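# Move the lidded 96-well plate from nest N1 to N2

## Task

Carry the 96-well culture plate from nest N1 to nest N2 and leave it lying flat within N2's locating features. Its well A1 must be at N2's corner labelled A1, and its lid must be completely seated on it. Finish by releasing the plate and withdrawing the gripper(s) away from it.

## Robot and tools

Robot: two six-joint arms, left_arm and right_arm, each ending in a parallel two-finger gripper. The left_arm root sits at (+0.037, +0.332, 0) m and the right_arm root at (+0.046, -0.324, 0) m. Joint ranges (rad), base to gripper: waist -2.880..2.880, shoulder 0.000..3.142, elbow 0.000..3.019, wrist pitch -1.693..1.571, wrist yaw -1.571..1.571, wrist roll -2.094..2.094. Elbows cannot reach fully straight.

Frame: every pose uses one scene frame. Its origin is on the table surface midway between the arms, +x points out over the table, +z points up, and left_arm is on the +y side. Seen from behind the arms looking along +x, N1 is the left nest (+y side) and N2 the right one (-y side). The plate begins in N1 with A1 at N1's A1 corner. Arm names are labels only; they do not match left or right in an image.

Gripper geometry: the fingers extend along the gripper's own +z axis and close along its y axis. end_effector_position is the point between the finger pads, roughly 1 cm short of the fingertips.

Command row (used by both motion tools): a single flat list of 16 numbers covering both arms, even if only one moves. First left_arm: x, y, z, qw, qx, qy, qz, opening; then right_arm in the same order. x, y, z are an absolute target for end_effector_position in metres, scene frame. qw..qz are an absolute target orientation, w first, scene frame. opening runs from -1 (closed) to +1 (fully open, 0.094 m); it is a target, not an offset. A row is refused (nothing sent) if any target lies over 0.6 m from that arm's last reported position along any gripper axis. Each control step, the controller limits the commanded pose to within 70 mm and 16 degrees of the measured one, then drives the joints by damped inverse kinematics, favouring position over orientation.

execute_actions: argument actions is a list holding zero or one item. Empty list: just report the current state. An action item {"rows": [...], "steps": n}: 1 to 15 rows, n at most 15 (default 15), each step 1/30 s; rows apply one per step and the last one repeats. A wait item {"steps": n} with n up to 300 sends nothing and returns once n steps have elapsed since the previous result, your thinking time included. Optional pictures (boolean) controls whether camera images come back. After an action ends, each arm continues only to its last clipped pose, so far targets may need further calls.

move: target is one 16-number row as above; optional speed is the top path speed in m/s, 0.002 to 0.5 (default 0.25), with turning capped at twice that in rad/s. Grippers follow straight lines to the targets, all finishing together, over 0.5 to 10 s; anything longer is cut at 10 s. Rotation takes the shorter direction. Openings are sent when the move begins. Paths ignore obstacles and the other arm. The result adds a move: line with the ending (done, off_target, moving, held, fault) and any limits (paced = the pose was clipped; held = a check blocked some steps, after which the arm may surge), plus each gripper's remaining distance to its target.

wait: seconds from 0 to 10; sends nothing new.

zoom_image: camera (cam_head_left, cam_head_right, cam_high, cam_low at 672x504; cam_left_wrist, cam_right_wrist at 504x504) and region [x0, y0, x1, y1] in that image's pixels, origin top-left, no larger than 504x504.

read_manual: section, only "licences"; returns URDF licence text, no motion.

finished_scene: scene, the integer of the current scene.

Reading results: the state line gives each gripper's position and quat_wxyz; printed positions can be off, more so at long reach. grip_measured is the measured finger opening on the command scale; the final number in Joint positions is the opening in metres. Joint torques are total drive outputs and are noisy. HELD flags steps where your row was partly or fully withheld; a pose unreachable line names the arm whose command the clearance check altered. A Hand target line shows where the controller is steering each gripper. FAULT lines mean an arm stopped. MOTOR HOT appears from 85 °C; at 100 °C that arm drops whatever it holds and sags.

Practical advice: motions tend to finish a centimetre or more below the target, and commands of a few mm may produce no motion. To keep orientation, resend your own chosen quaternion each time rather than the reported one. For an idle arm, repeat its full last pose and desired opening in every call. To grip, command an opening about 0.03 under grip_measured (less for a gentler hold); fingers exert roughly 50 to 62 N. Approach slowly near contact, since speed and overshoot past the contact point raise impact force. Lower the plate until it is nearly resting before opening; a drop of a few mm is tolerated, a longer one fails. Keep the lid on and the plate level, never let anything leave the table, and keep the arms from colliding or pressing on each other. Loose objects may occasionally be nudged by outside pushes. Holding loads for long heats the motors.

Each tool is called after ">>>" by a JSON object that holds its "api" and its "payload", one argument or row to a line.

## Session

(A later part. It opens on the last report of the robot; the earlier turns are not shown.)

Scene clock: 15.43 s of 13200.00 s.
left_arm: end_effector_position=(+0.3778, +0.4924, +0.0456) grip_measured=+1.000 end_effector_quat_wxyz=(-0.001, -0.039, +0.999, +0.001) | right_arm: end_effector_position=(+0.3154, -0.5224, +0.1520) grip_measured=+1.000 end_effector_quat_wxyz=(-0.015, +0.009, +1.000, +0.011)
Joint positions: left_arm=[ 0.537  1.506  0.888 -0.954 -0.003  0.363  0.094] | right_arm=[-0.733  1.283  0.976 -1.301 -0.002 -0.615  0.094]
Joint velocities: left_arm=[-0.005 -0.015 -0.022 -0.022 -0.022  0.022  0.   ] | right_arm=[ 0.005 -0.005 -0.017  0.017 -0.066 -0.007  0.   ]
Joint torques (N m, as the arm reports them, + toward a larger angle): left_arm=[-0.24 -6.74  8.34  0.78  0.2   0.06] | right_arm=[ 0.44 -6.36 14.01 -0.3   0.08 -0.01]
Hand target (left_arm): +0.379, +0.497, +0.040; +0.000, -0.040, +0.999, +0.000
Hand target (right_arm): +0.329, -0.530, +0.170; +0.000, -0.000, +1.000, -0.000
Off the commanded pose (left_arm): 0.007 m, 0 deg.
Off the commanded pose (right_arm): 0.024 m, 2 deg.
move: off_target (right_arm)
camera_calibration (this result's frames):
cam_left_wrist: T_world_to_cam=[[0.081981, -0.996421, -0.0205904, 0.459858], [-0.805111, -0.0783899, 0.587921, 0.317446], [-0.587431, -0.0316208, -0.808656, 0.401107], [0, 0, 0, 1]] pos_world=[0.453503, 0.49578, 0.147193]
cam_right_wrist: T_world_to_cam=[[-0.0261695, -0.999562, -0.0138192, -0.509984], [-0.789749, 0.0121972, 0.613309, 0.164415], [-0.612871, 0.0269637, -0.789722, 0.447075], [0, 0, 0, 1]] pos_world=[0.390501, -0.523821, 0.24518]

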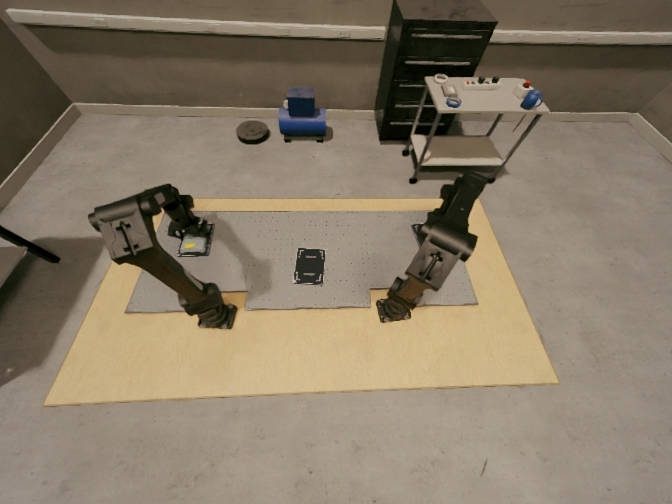

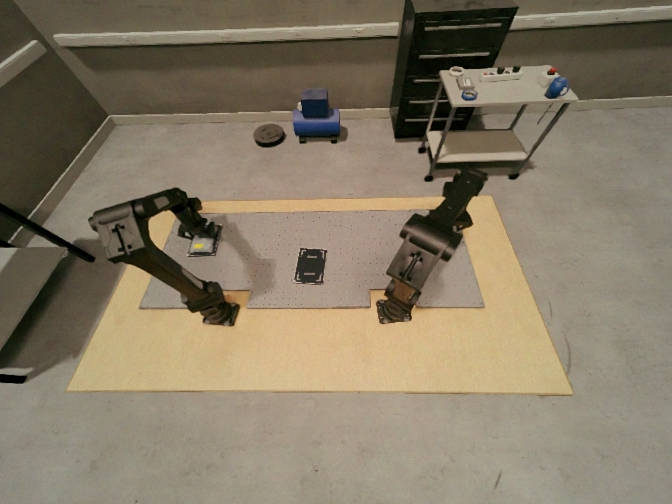

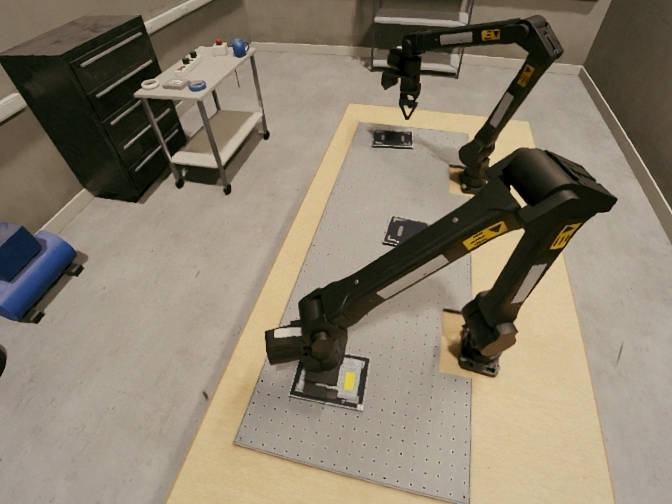

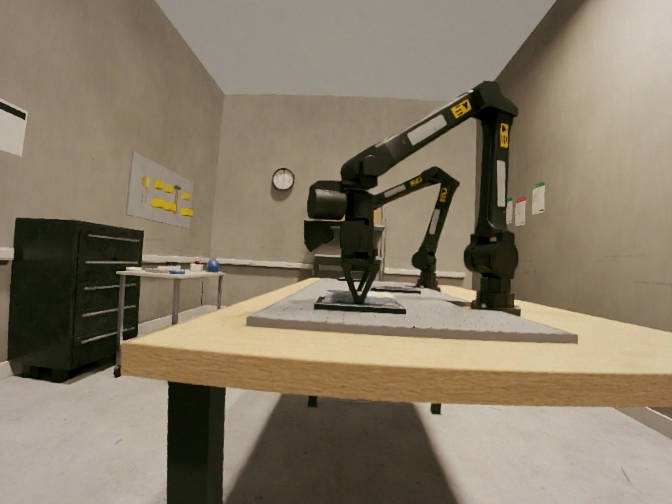

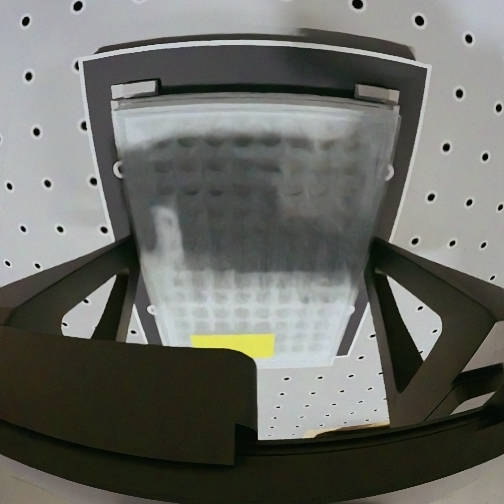

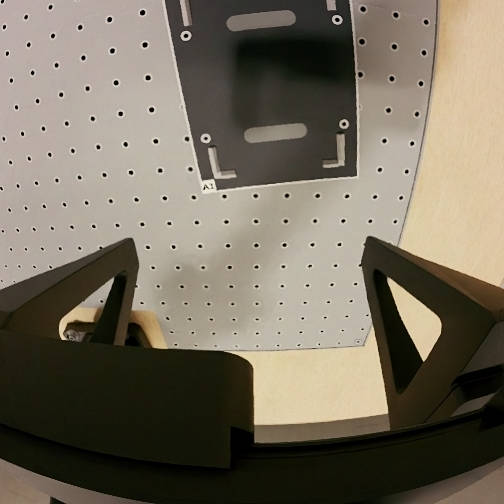

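Near or on the nest; press slightly more, then close.

>>> {"api": "move", "payload": {
  "target": [0.379,0.497,0.035,0,-0.04,0.9992,0,1,0.33,-0.53,0.17,0,0,1,0,1],
  "speed": 0.02
}}

>>> {"api": "execute_actions", "payload": {
  "actions": [
    {"rows":[[0.379,0.497,0.037,0,-0.04,0.9992,0,0.78,0.33,-0.53,0.17,0,0,1,0,1]]}
  ],
  "pictures": false
}}

>>> {"api": "move", "payload": {
  "target": [0.385,0.499,0.075,0,-0.04,0.9992,0,0.78,0.33,-0.53,0.17,0,0,1,0,1],
  "speed": 0.03
}}

>>> {"api": "zoom_image", "payload": {
  "camera": "cam_low",
  "region": [300,260,420,330]
}}

Scene clock: 18.40 s of 13200.00 s.
left_arm: end_effector_position=(+0.3785, +0.4928, +0.0440) grip_measured=+1.000 end_effector_quat_wxyz=(+0.002, -0.038, +0.999, +0.002) | right_arm: end_effector_position=(+0.3154, -0.5224, +0.1520) grip_measured=+1.000 end_effector_quat_wxyz=(-0.015, +0.009, +1.000, +0.011)
Joint positions: left_arm=[ 0.537  1.507  0.884 -0.943 -0.003  0.363  0.094] | right_arm=[-0.733  1.283  0.976 -1.301 -0.002 -0.615  0.094]
Joint velocities: left_arm=[ 0.005  0.015  0.017 -0.012 -0.022 -0.051  0.   ] | right_arm=[ 0.005 -0.024  0.002  0.007  0.051  0.007  0.   ]
Joint torques (N m, as the arm reports them, + toward a larger angle): left_arm=[-0.26 -6.53  7.92  0.87  0.2   0.06] | right_arm=[ 0.24 -6.69 14.04 -0.39  0.07  0.  ]
Hand target (left_arm): +0.379, +0.497, +0.035; -0.000, -0.040, +0.999, +0.000
Hand target (right_arm): +0.329, -0.530, +0.170; +0.000, -0.000, +1.000, -0.000
Off the commanded pose (left_arm): 0.010 m, 0 deg.
Off the commanded pose (right_arm): 0.024 m, 2 deg.
move: off_target (right_arm)
camera_calibration (this result's frames):
cam_left_wrist: T_world_to_cam=[[0.0817205, -0.996396, -0.022728, 0.460298], [-0.808374, -0.079604, 0.583261, 0.321057], [-0.582969, -0.0292917, -0.811966, 0.397586], [0, 0, 0, 1]] pos_world=[0.453699, 0.495843, 0.146028]
cam_right_wrist: T_world_to_cam=[[-0.0261695, -0.999562, -0.0138192, -0.509984], [-0.789749, 0.0121972, 0.613309, 0.164415], [-0.612871, 0.0269637, -0.789722, 0.447075], [0, 0, 0, 1]] pos_world=[0.390501, -0.523821, 0.24518]

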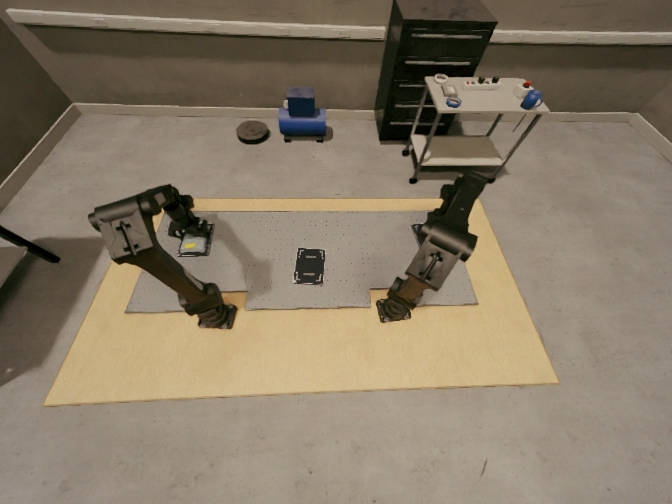

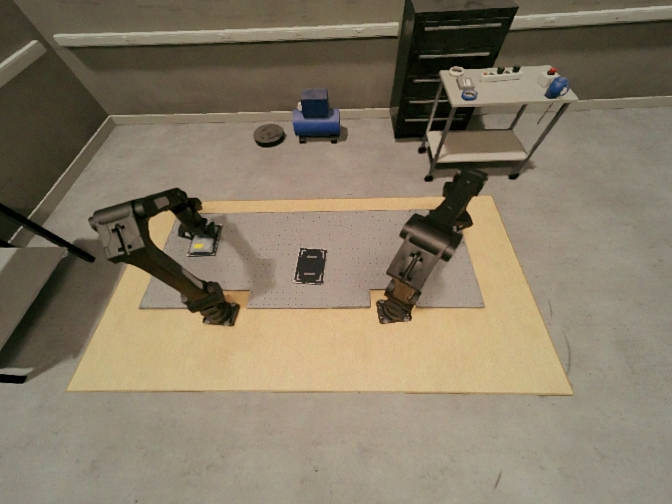

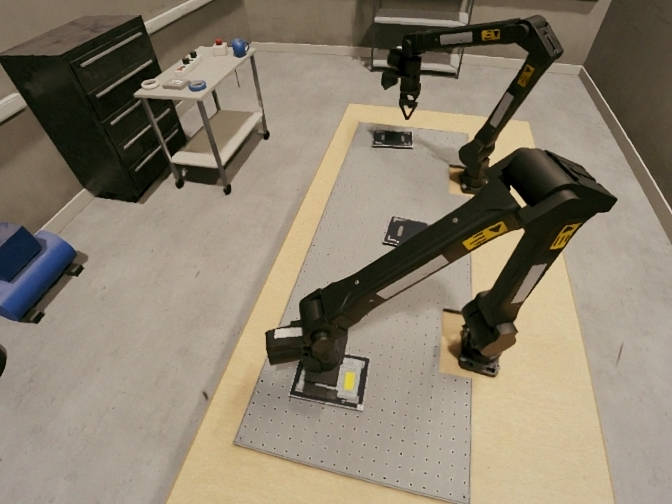

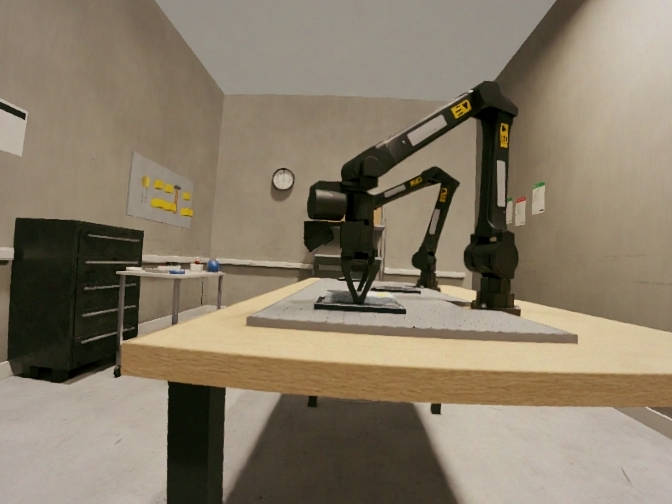

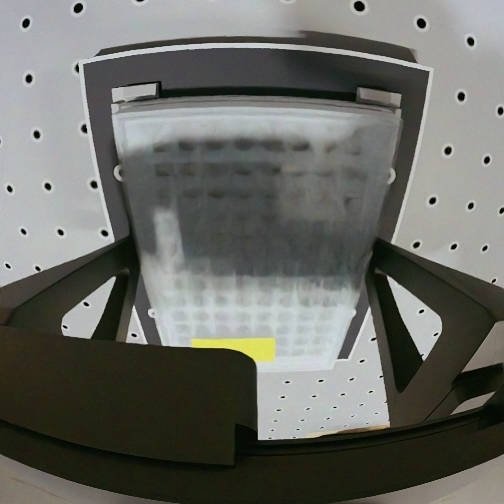

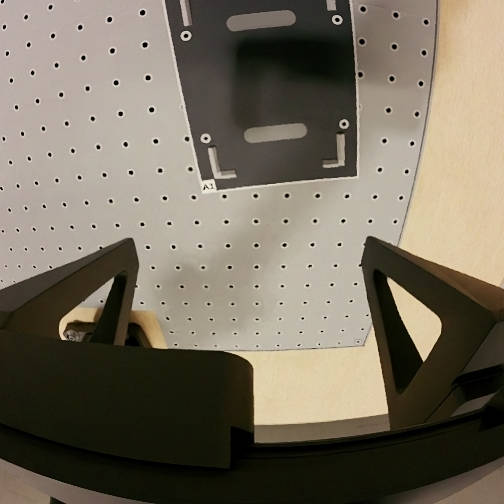

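Scene clock: 18.90 s of 13200.00 s.
left_arm: end_effector_position=(+0.3789, +0.4921, +0.0440) grip_measured=+0.804 end_effector_quat_wxyz=(+0.002, -0.038, +0.999, +0.000) | right_arm: end_effector_position=(+0.3154, -0.5224, +0.1520) grip_measured=+1.000 end_effector_quat_wxyz=(-0.015, +0.009, +1.000, +0.011)
Joint positions: left_arm=[ 0.537  1.507  0.884 -0.943  0.001  0.363  0.085] | right_arm=[-0.733  1.283  0.976 -1.301 -0.002 -0.615  0.094]
Joint velocities: left_arm=[-0.005 -0.005 -0.002 -0.012 -0.022  0.022 -0.001] | right_arm=[-0.005  0.005 -0.002  0.012 -0.022  0.037  0.   ]
Joint torques (N m, as the arm reports them, + toward a larger angle): left_arm=[-0.68 -6.98  8.15  0.74  0.02  0.04] | right_arm=[ 0.61 -6.68 14.07 -0.4   0.09 -0.02]
Hand target (left_arm): +0.379, +0.497, +0.037; -0.000, -0.040, +0.999, +0.000
Hand target (right_arm): +0.329, -0.530, +0.170; +0.000, -0.000, +1.000, -0.000
Off the commanded pose (left_arm): 0.009 m, 0 deg.
Off the commanded pose (right_arm): 0.024 m, 2 deg.
Steps of this call (steps 1 to 15: all 15 steps of this action). Readings (end_effector_position):
1: left_arm (+0.3785, +0.4928, +0.0440) | right_arm (+0.3154, -0.5224, +0.1520)
2: left_arm (+0.3788, +0.4923, +0.0440) | right_arm (+0.3154, -0.5224, +0.1520)
4: left_arm (+0.3789, +0.4921, +0.0440) | right_arm (+0.3154, -0.5224, +0.1520)
8: left_arm (+0.3789, +0.4921, +0.0440) | right_arm (+0.3154, -0.5224, +0.1520)
15: the state above

Scene clock: 20.47 s of 13200.00 s.
left_arm: end_effector_position=(+0.3678, +0.4878, +0.0504) grip_measured=+0.804 end_effector_quat_wxyz=(-0.028, -0.038, +0.999, -0.011) | right_arm: end_effector_position=(+0.3154, -0.5224, +0.1520) grip_measured=+1.000 end_effector_quat_wxyz=(-0.015, +0.009, +1.000, +0.011)
Joint positions: left_arm=[ 0.538  1.507  0.903 -1.027 -0.002  0.365  0.085] | right_arm=[-0.733  1.283  0.976 -1.301 -0.002 -0.615  0.094]
Joint velocities: left_arm=[-0.015  0.005 -0.007  0.002 -0.022 -0.022 -0.   ] | right_arm=[-0.005 -0.005 -0.007 -0.002 -0.037  0.007  0.   ]
Joint torques (N m, as the arm reports them, + toward a larger angle): left_arm=[ -0.34 -11.04  12.2   -0.65   0.13   0.01] | right_arm=[ 0.5  -6.68 13.9  -0.37  0.09 -0.01]
Hand target (left_arm): +0.383, +0.498, +0.075; -0.000, -0.040, +0.999, +0.000
Hand target (right_arm): +0.329, -0.530, +0.170; +0.000, -0.000, +1.000, -0.000
Off the commanded pose (left_arm): 0.032 m, 3 deg.
Off the commanded pose (right_arm): 0.024 m, 2 deg.
move: off_target (left_arm, right_arm)
camera_calibration (this result's frames):
cam_left_wrist: T_world_to_cam=[[0.0799847, -0.996796, 0.00106472, 0.456023], [-0.773338, -0.06138, 0.631016, 0.284075], [-0.628929, -0.051295, -0.775769, 0.42223], [0, 0, 0, 1]] pos_world=[0.448763, 0.493656, 0.147811]
cam_right_wrist: T_world_to_cam=[[-0.0261695, -0.999562, -0.0138192, -0.509984], [-0.789749, 0.0121972, 0.613309, 0.164415], [-0.612871, 0.0269637, -0.789722, 0.447075], [0, 0, 0, 1]] pos_world=[0.390501, -0.523821, 0.24518]

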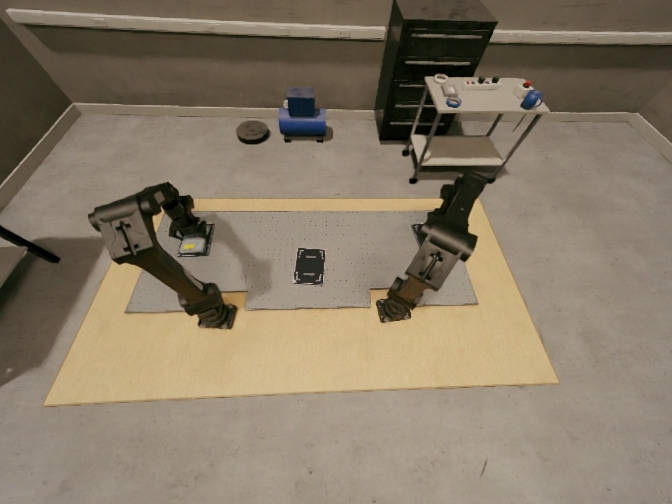

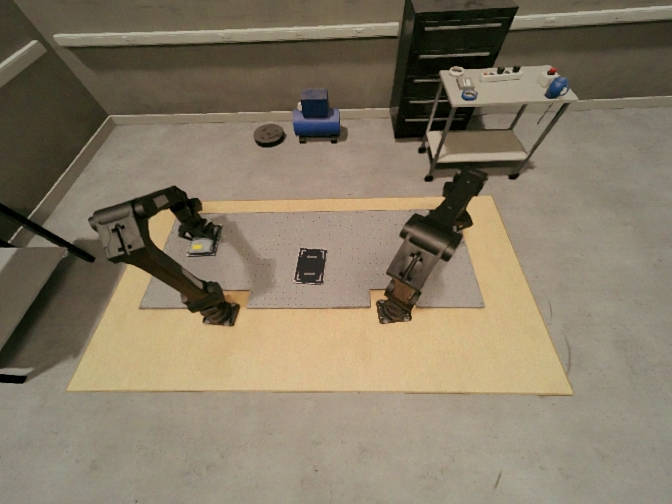

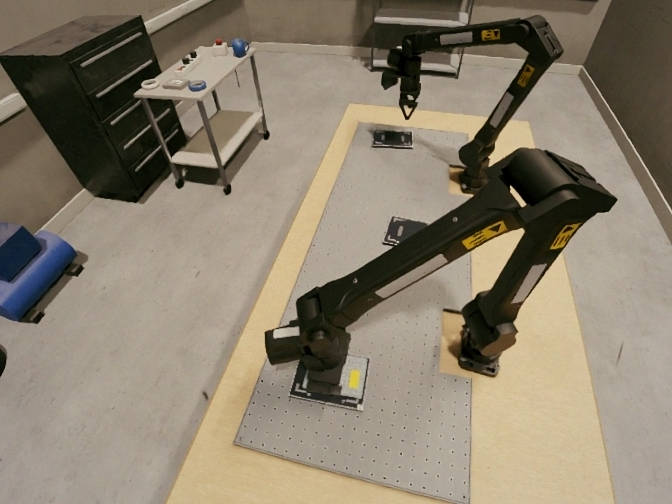

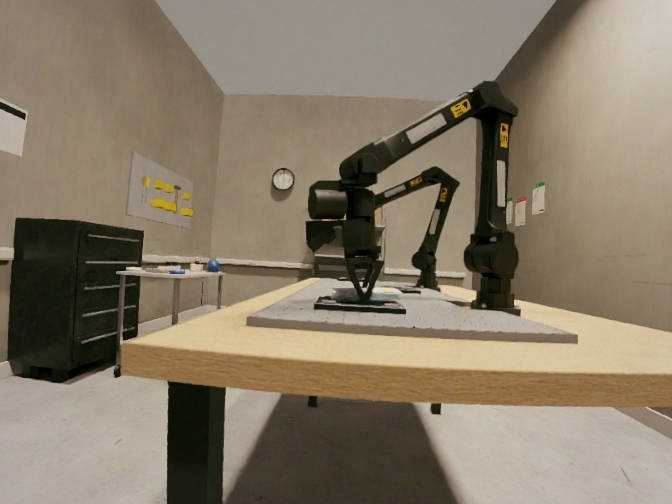

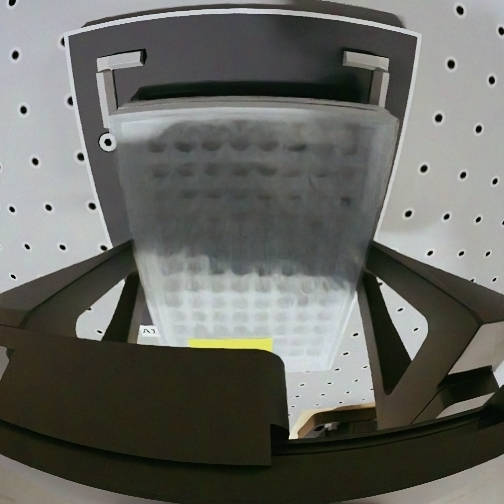

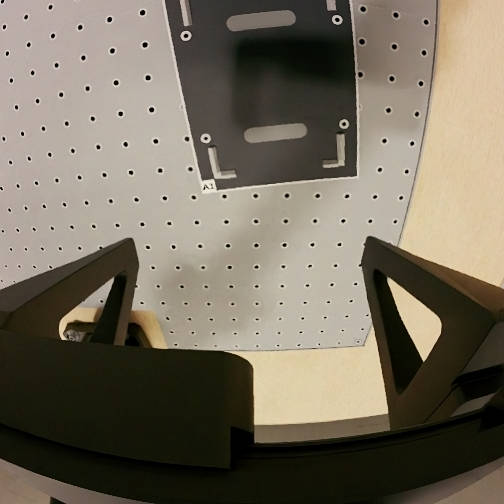

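Region (300, 260, 420, 330) of cam_low's 672x504 image, scaled by 4.200, with more detail than that image has; it fills the top 294 rows of this view, and the rest is white.

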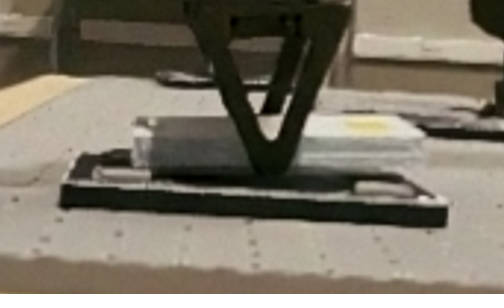

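>>> {"api": "move", "payload": {
  "target": [0.37,0.48,0.12,0,-0.04,0.9992,0,0.77,0.33,-0.53,0.17,0,0,1,0,1],
  "speed": 0.1
}}

>>> {"api": "move", "payload": {
  "target": [0.245,-0.01,0.085,0,0.04,0.9992,0,0.77,0.33,-0.53,0.17,0,0,1,0,1]
}}

Scene clock: 23.03 s of 13200.00 s.
left_arm: end_effector_position=(+0.3510, +0.4765, +0.0965) grip_measured=+0.804 end_effector_quat_wxyz=(-0.026, -0.042, +0.999, -0.010) | right_arm: end_effector_position=(+0.3154, -0.5224, +0.1520) grip_measured=+1.000 end_effector_quat_wxyz=(-0.015, +0.009, +1.000, +0.011)
Joint positions: left_arm=[ 0.53   1.384  0.913 -1.155 -0.001  0.348  0.085] | right_arm=[-0.733  1.283  0.976 -1.301 -0.002 -0.615  0.094]
Joint velocities: left_arm=[ 0.005 -0.005 -0.012  0.002 -0.022  0.022  0.001] | right_arm=[ 0.005 -0.005 -0.017  0.002 -0.007  0.051  0.   ]
Joint torques (N m, as the arm reports them, + toward a larger angle): left_arm=[-2.24 -9.43 13.21 -0.43  0.21 -0.15] | right_arm=[ 0.68 -6.78 13.94 -0.43  0.09  0.01]
Hand target (left_arm): +0.368, +0.479, +0.120; +0.000, -0.040, +0.999, -0.001
Hand target (right_arm): +0.329, -0.530, +0.170; +0.000, -0.000, +1.000, -0.000
Off the commanded pose (left_arm): 0.030 m, 3 deg.
Off the commanded pose (right_arm): 0.024 m, 2 deg.
move: off_target (left_arm, right_arm)
camera_calibration (this result's frames):
cam_left_wrist: T_world_to_cam=[[0.0880044, -0.99612, -0.000334669, 0.443007], [-0.775489, -0.0687231, 0.62761, 0.245891], [-0.625198, -0.0549729, -0.778528, 0.447524], [0, 0, 0, 1]] pos_world=[0.43149, 0.482788, 0.194235]
cam_right_wrist: T_world_to_cam=[[-0.0261695, -0.999562, -0.0138192, -0.509984], [-0.789749, 0.0121972, 0.613309, 0.164415], [-0.612871, 0.0269637, -0.789722, 0.447075], [0, 0, 0, 1]] pos_world=[0.390501, -0.523821, 0.24518]

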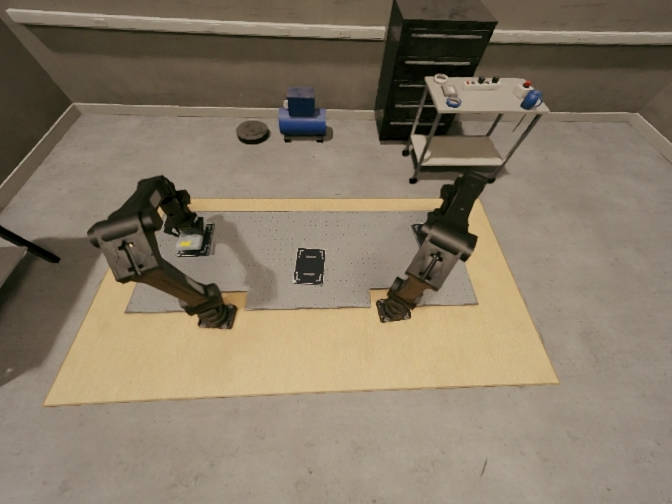

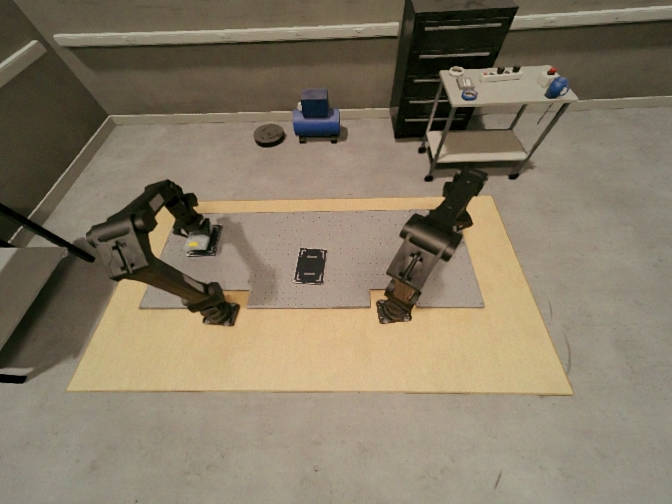

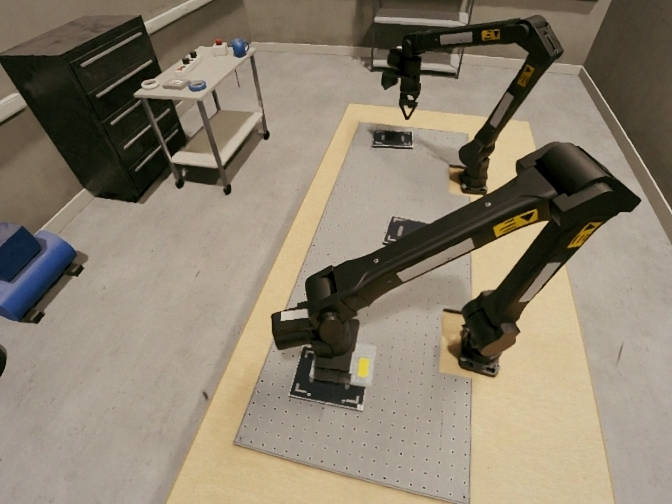

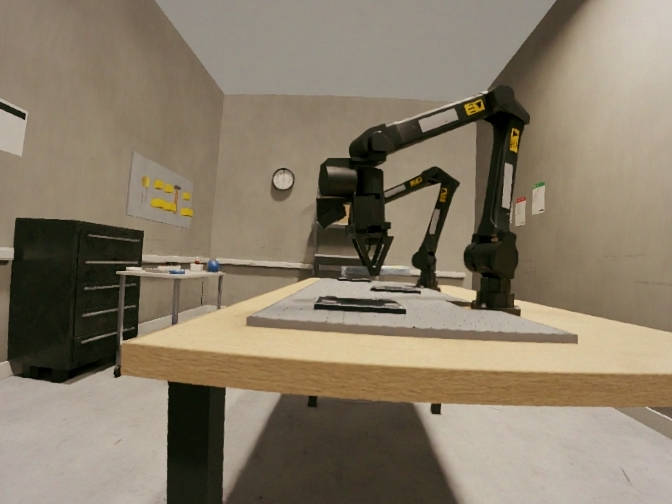

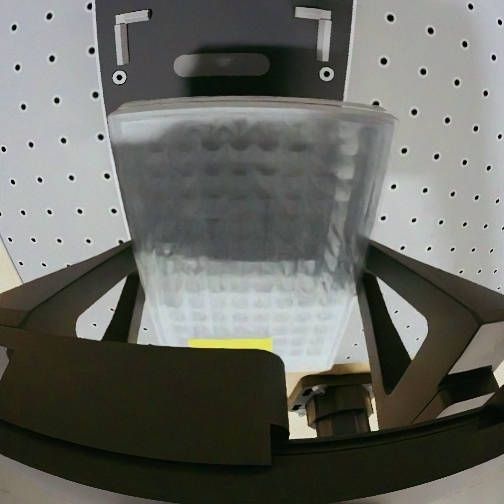

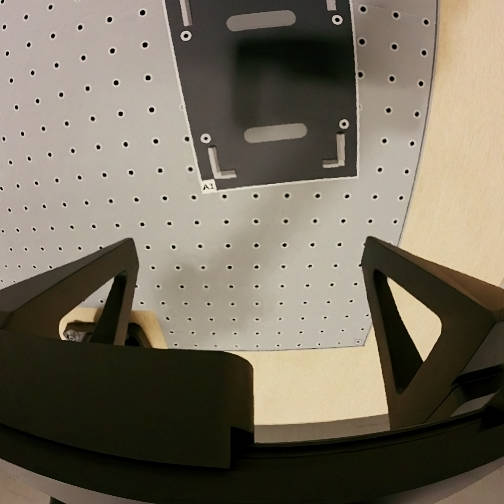

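Scene clock: 25.57 s of 13200.00 s.
left_arm: end_effector_position=(+0.2413, -0.0004, +0.0750) grip_measured=+0.804 end_effector_quat_wxyz=(-0.013, +0.045, +0.999, +0.000) | right_arm: end_effector_position=(+0.3154, -0.5224, +0.1520) grip_measured=+1.000 end_effector_quat_wxyz=(-0.015, +0.009, +1.000, +0.011)
Joint positions: left_arm=[-0.913  1.503  0.976 -1.059  0.021 -0.92   0.085] | right_arm=[-0.733  1.283  0.976 -1.301 -0.002 -0.615  0.094]
Joint velocities: left_arm=[ 0.005 -0.015  0.007  0.002 -0.007 -0.11   0.001] | right_arm=[-0.005  0.005  0.017  0.012 -0.037 -0.007  0.   ]
Joint torques (N m, as the arm reports them, + toward a larger angle): left_arm=[-1.46 -8.15 12.6   0.4  -0.11 -0.16] | right_arm=[ 0.5  -6.79 14.05 -0.38  0.08 -0.02]
Hand target (left_arm): +0.253, -0.018, +0.087; +0.001, +0.040, +0.999, -0.017
Hand target (right_arm): +0.329, -0.530, +0.170; +0.000, -0.000, +1.000, -0.000
Off the commanded pose (left_arm): 0.014 m, 2 deg.
Off the commanded pose (right_arm): 0.024 m, 2 deg.
move: off_target (left_arm, right_arm)
camera_calibration (this result's frames):
cam_left_wrist: T_world_to_cam=[[-0.0859036, -0.996139, -0.0180929, 0.0208903], [-0.792585, 0.0573238, 0.607061, 0.147288], [-0.60368, 0.0664889, -0.794449, 0.331997], [0, 0, 0, 1]] pos_world=[0.318952, -0.00970753, 0.17472]
cam_right_wrist: T_world_to_cam=[[-0.0261695, -0.999562, -0.0138192, -0.509984], [-0.789749, 0.0121972, 0.613309, 0.164415], [-0.612871, 0.0269637, -0.789722, 0.447075], [0, 0, 0, 1]] pos_world=[0.390501, -0.523821, 0.24518]

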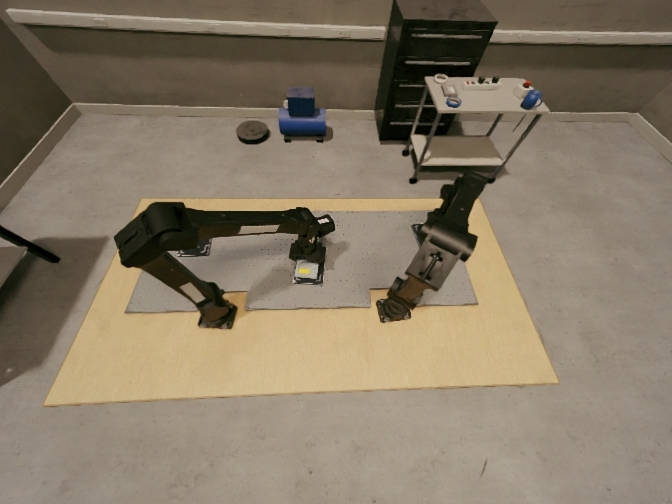

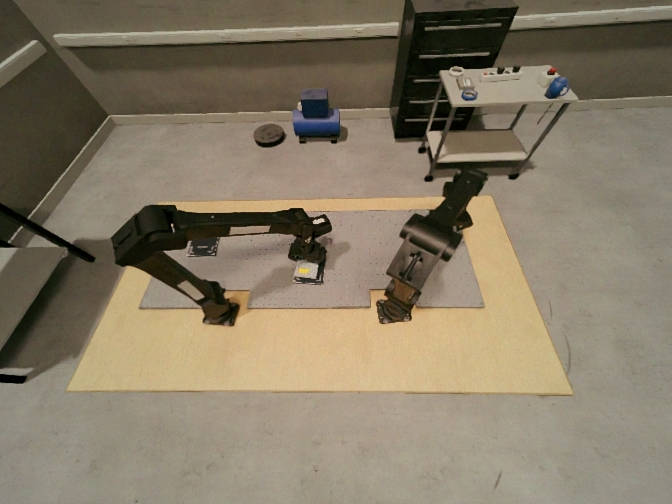

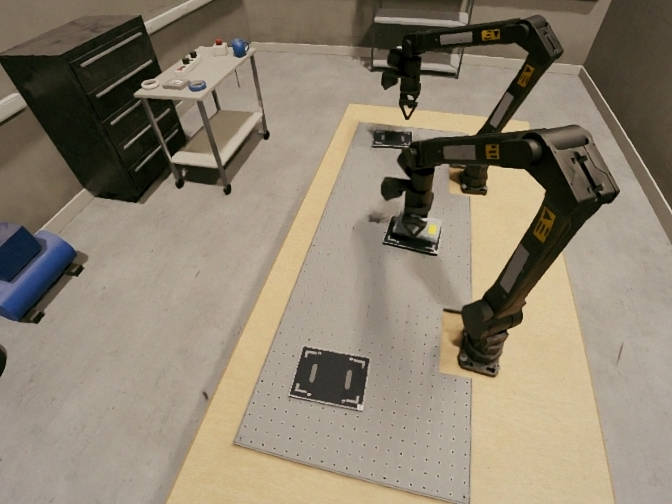

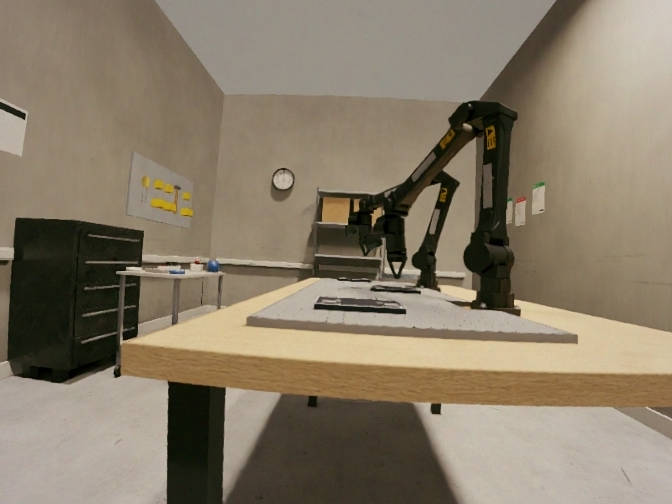

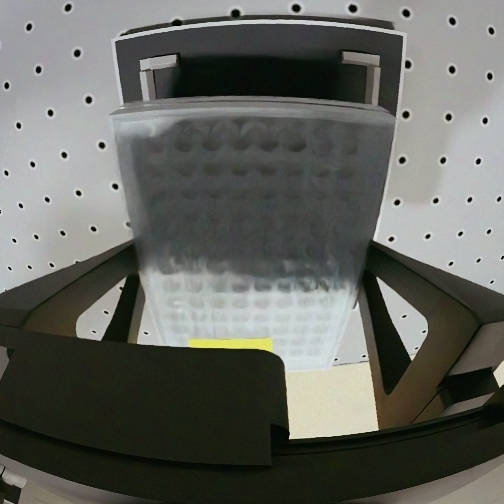

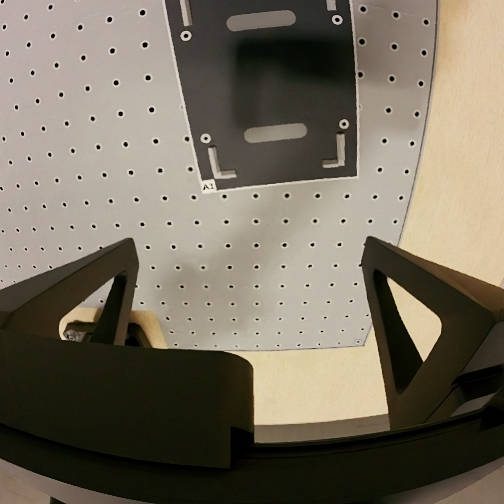

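>>> {"api": "move", "payload": {
  "target": [0.253,-0.004,0.052,0,0.028,0.9996,0,0.77,0.33,-0.53,0.17,0,0,1,0,1],
  "speed": 0.03
}}

Scene clock: 27.60 s of 13200.00 s.
left_arm: end_effector_position=(+0.2463, -0.0024, +0.0556) grip_measured=+0.804 end_effector_quat_wxyz=(-0.003, +0.038, +0.999, +0.002) | right_arm: end_effector_position=(+0.3154, -0.5224, +0.1520) grip_measured=+1.000 end_effector_quat_wxyz=(-0.015, +0.009, +1.000, +0.011)
Joint positions: left_arm=[-0.913  1.538  0.956 -0.997  0.003 -0.934  0.085] | right_arm=[-0.733  1.283  0.976 -1.301 -0.002 -0.615  0.094]
Joint velocities: left_arm=[-0.005 -0.015 -0.002 -0.002 -0.051 -0.051  0.001] | right_arm=[ 0.005 -0.015 -0.002  0.017  0.007 -0.139  0.   ]
Joint torques (N m, as the arm reports them, + toward a larger angle): left_arm=[-0.54 -7.69  8.77  0.69 -0.16 -0.17] | right_arm=[ 0.62 -6.85 14.07 -0.37  0.09 -0.02]
Hand target (left_arm): +0.253, -0.004, +0.052; -0.000, +0.028, +1.000, +0.000
Hand target (right_arm): +0.329, -0.530, +0.170; +0.000, -0.000, +1.000, -0.000
Off the commanded pose (left_arm): 0.008 m, 1 deg.
Off the commanded pose (right_arm): 0.024 m, 2 deg.
move: off_target (right_arm)
camera_calibration (this result's frames):
cam_left_wrist: T_world_to_cam=[[-0.0716431, -0.997169, -0.0228166, 0.0157304], [-0.805166, 0.0443165, 0.591391, 0.16702], [-0.588706, 0.0607403, -0.806062, 0.316701], [0, 0, 0, 1]] pos_world=[0.322049, -0.0109524, 0.156865]
cam_right_wrist: T_world_to_cam=[[-0.0261695, -0.999562, -0.0138192, -0.509984], [-0.789749, 0.0121972, 0.613309, 0.164415], [-0.612871, 0.0269637, -0.789722, 0.447075], [0, 0, 0, 1]] pos_world=[0.390501, -0.523821, 0.24518]

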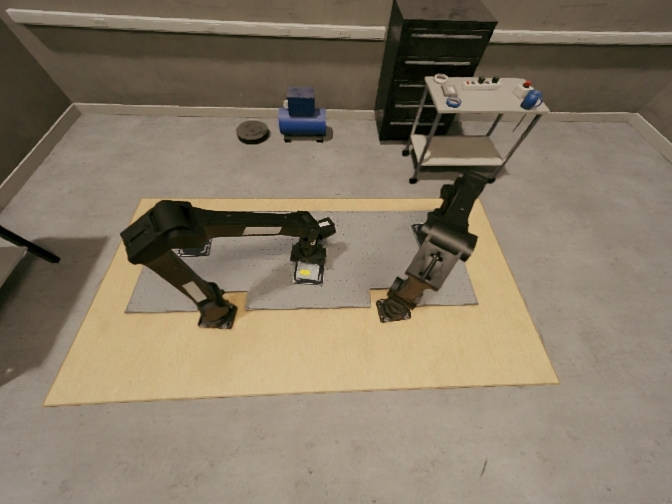

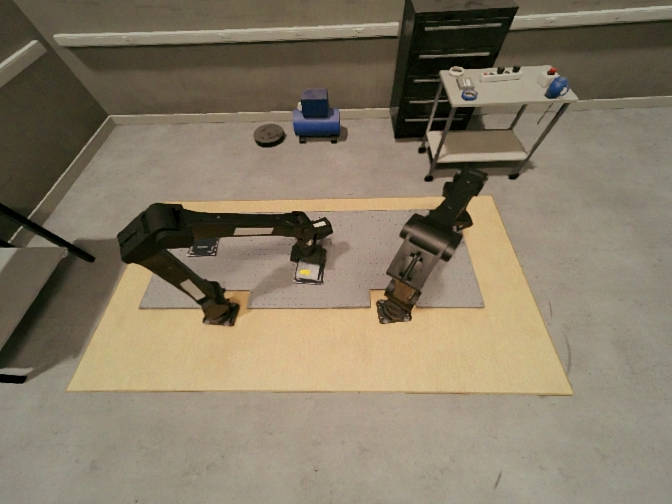

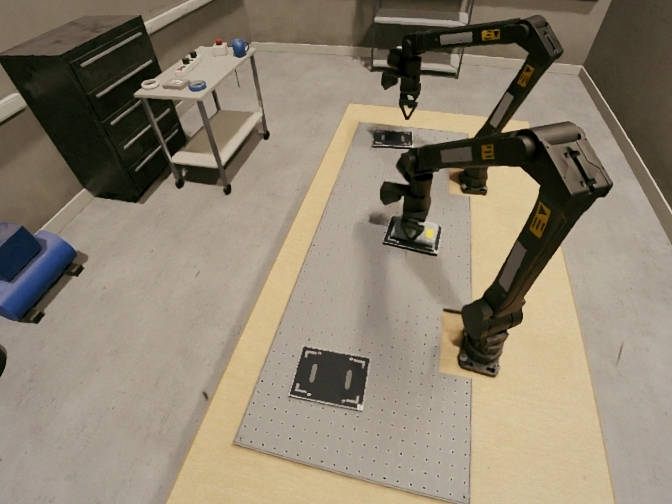

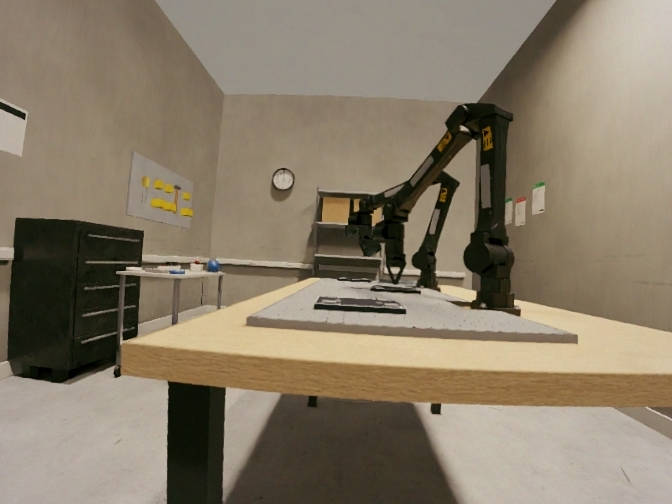

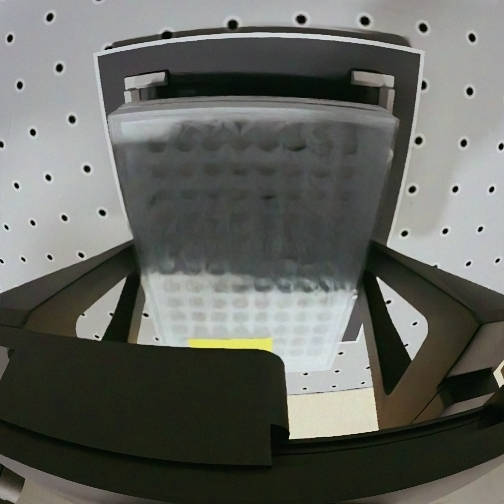

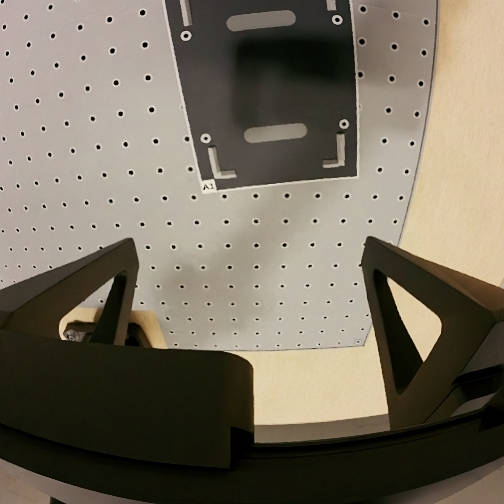

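>>> {"api": "move", "payload": {
  "target": [0.257,-0.006,0.043,0,0.022,0.9998,0,0.77,0.33,-0.53,0.17,0,0,1,0,1],
  "speed": 0.02
}}

Scene clock: 29.57 s of 13200.00 s.
left_arm: end_effector_position=(+0.2473, -0.0031, +0.0484) grip_measured=+0.804 end_effector_quat_wxyz=(-0.004, +0.036, +0.999, +0.003) | right_arm: end_effector_position=(+0.3154, -0.5224, +0.1520) grip_measured=+1.000 end_effector_quat_wxyz=(-0.015, +0.009, +1.000, +0.011)
Joint positions: left_arm=[-0.912  1.553  0.952 -0.979  0.003 -0.937  0.085] | right_arm=[-0.733  1.283  0.976 -1.301 -0.002 -0.615  0.094]
Joint velocities: left_arm=[-0.015 -0.005  0.007 -0.012  0.007 -0.037  0.   ] | right_arm=[-0.015 -0.005  0.012 -0.002 -0.022 -0.022  0.   ]
Joint torques (N m, as the arm reports them, + toward a larger angle): left_arm=[ 0.12 -7.76  8.87  0.9  -0.14 -0.2 ] | right_arm=[ 0.38 -6.76 14.05 -0.37  0.08  0.01]
Hand target (left_arm): +0.257, -0.006, +0.043; +0.000, +0.022, +1.000, +0.000
Hand target (right_arm): +0.329, -0.530, +0.170; +0.000, -0.000, +1.000, -0.000
Off the commanded pose (left_arm): 0.011 m, 2 deg.
Off the commanded pose (right_arm): 0.024 m, 2 deg.
move: off_target (left_arm, right_arm)
camera_calibration (this result's frames):
cam_left_wrist: T_world_to_cam=[[-0.0678674, -0.997389, -0.0246844, 0.0140525], [-0.804616, 0.0400878, 0.592441, 0.171915], [-0.589904, 0.0600689, -0.805236, 0.311787], [0, 0, 0, 1]] pos_world=[0.323204, -0.0116046, 0.14956]
cam_right_wrist: T_world_to_cam=[[-0.0261695, -0.999562, -0.0138192, -0.509984], [-0.789749, 0.0121972, 0.613309, 0.164415], [-0.612871, 0.0269637, -0.789722, 0.447075], [0, 0, 0, 1]] pos_world=[0.390501, -0.523821, 0.24518]

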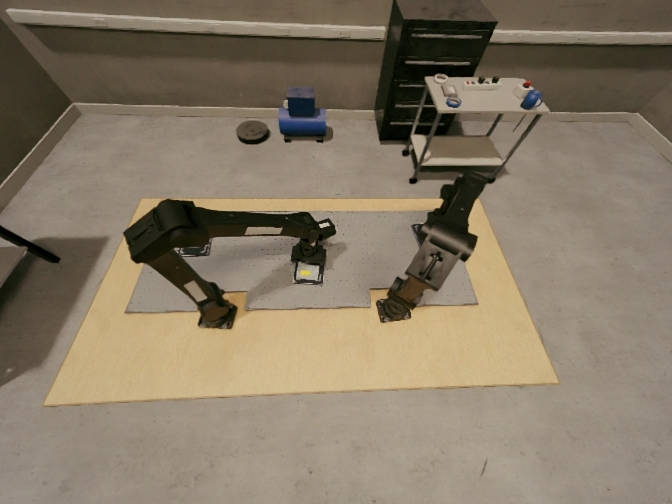

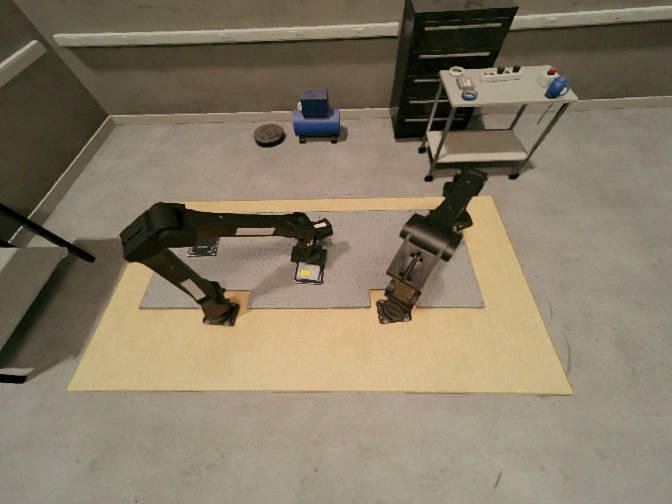

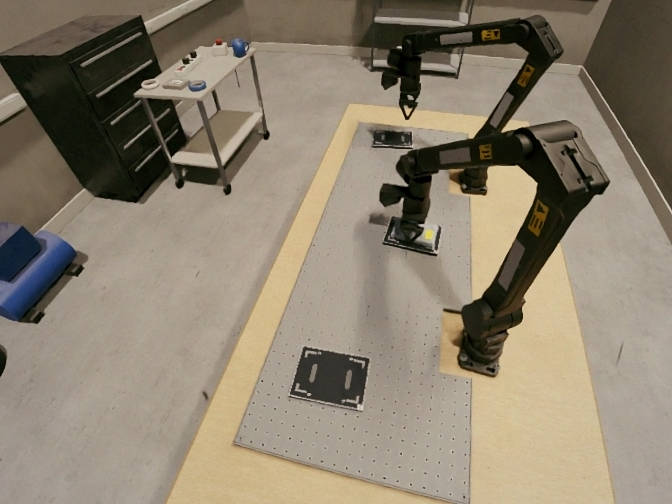

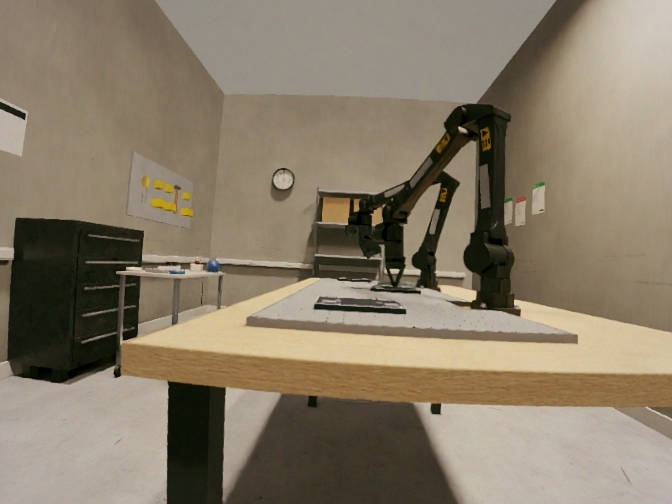

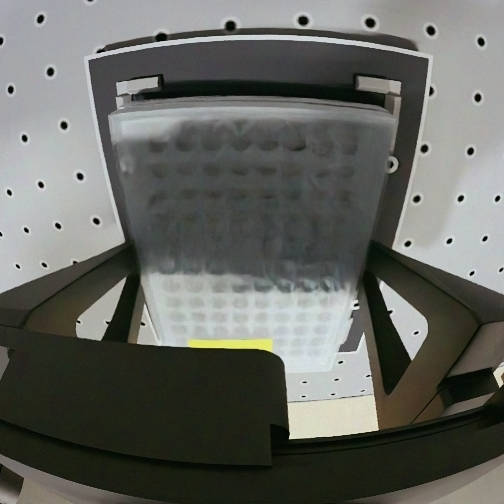

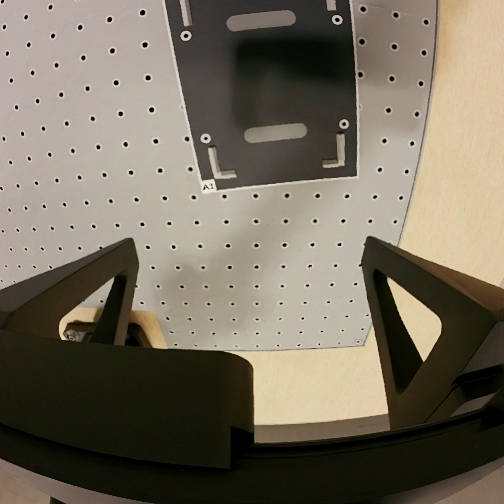

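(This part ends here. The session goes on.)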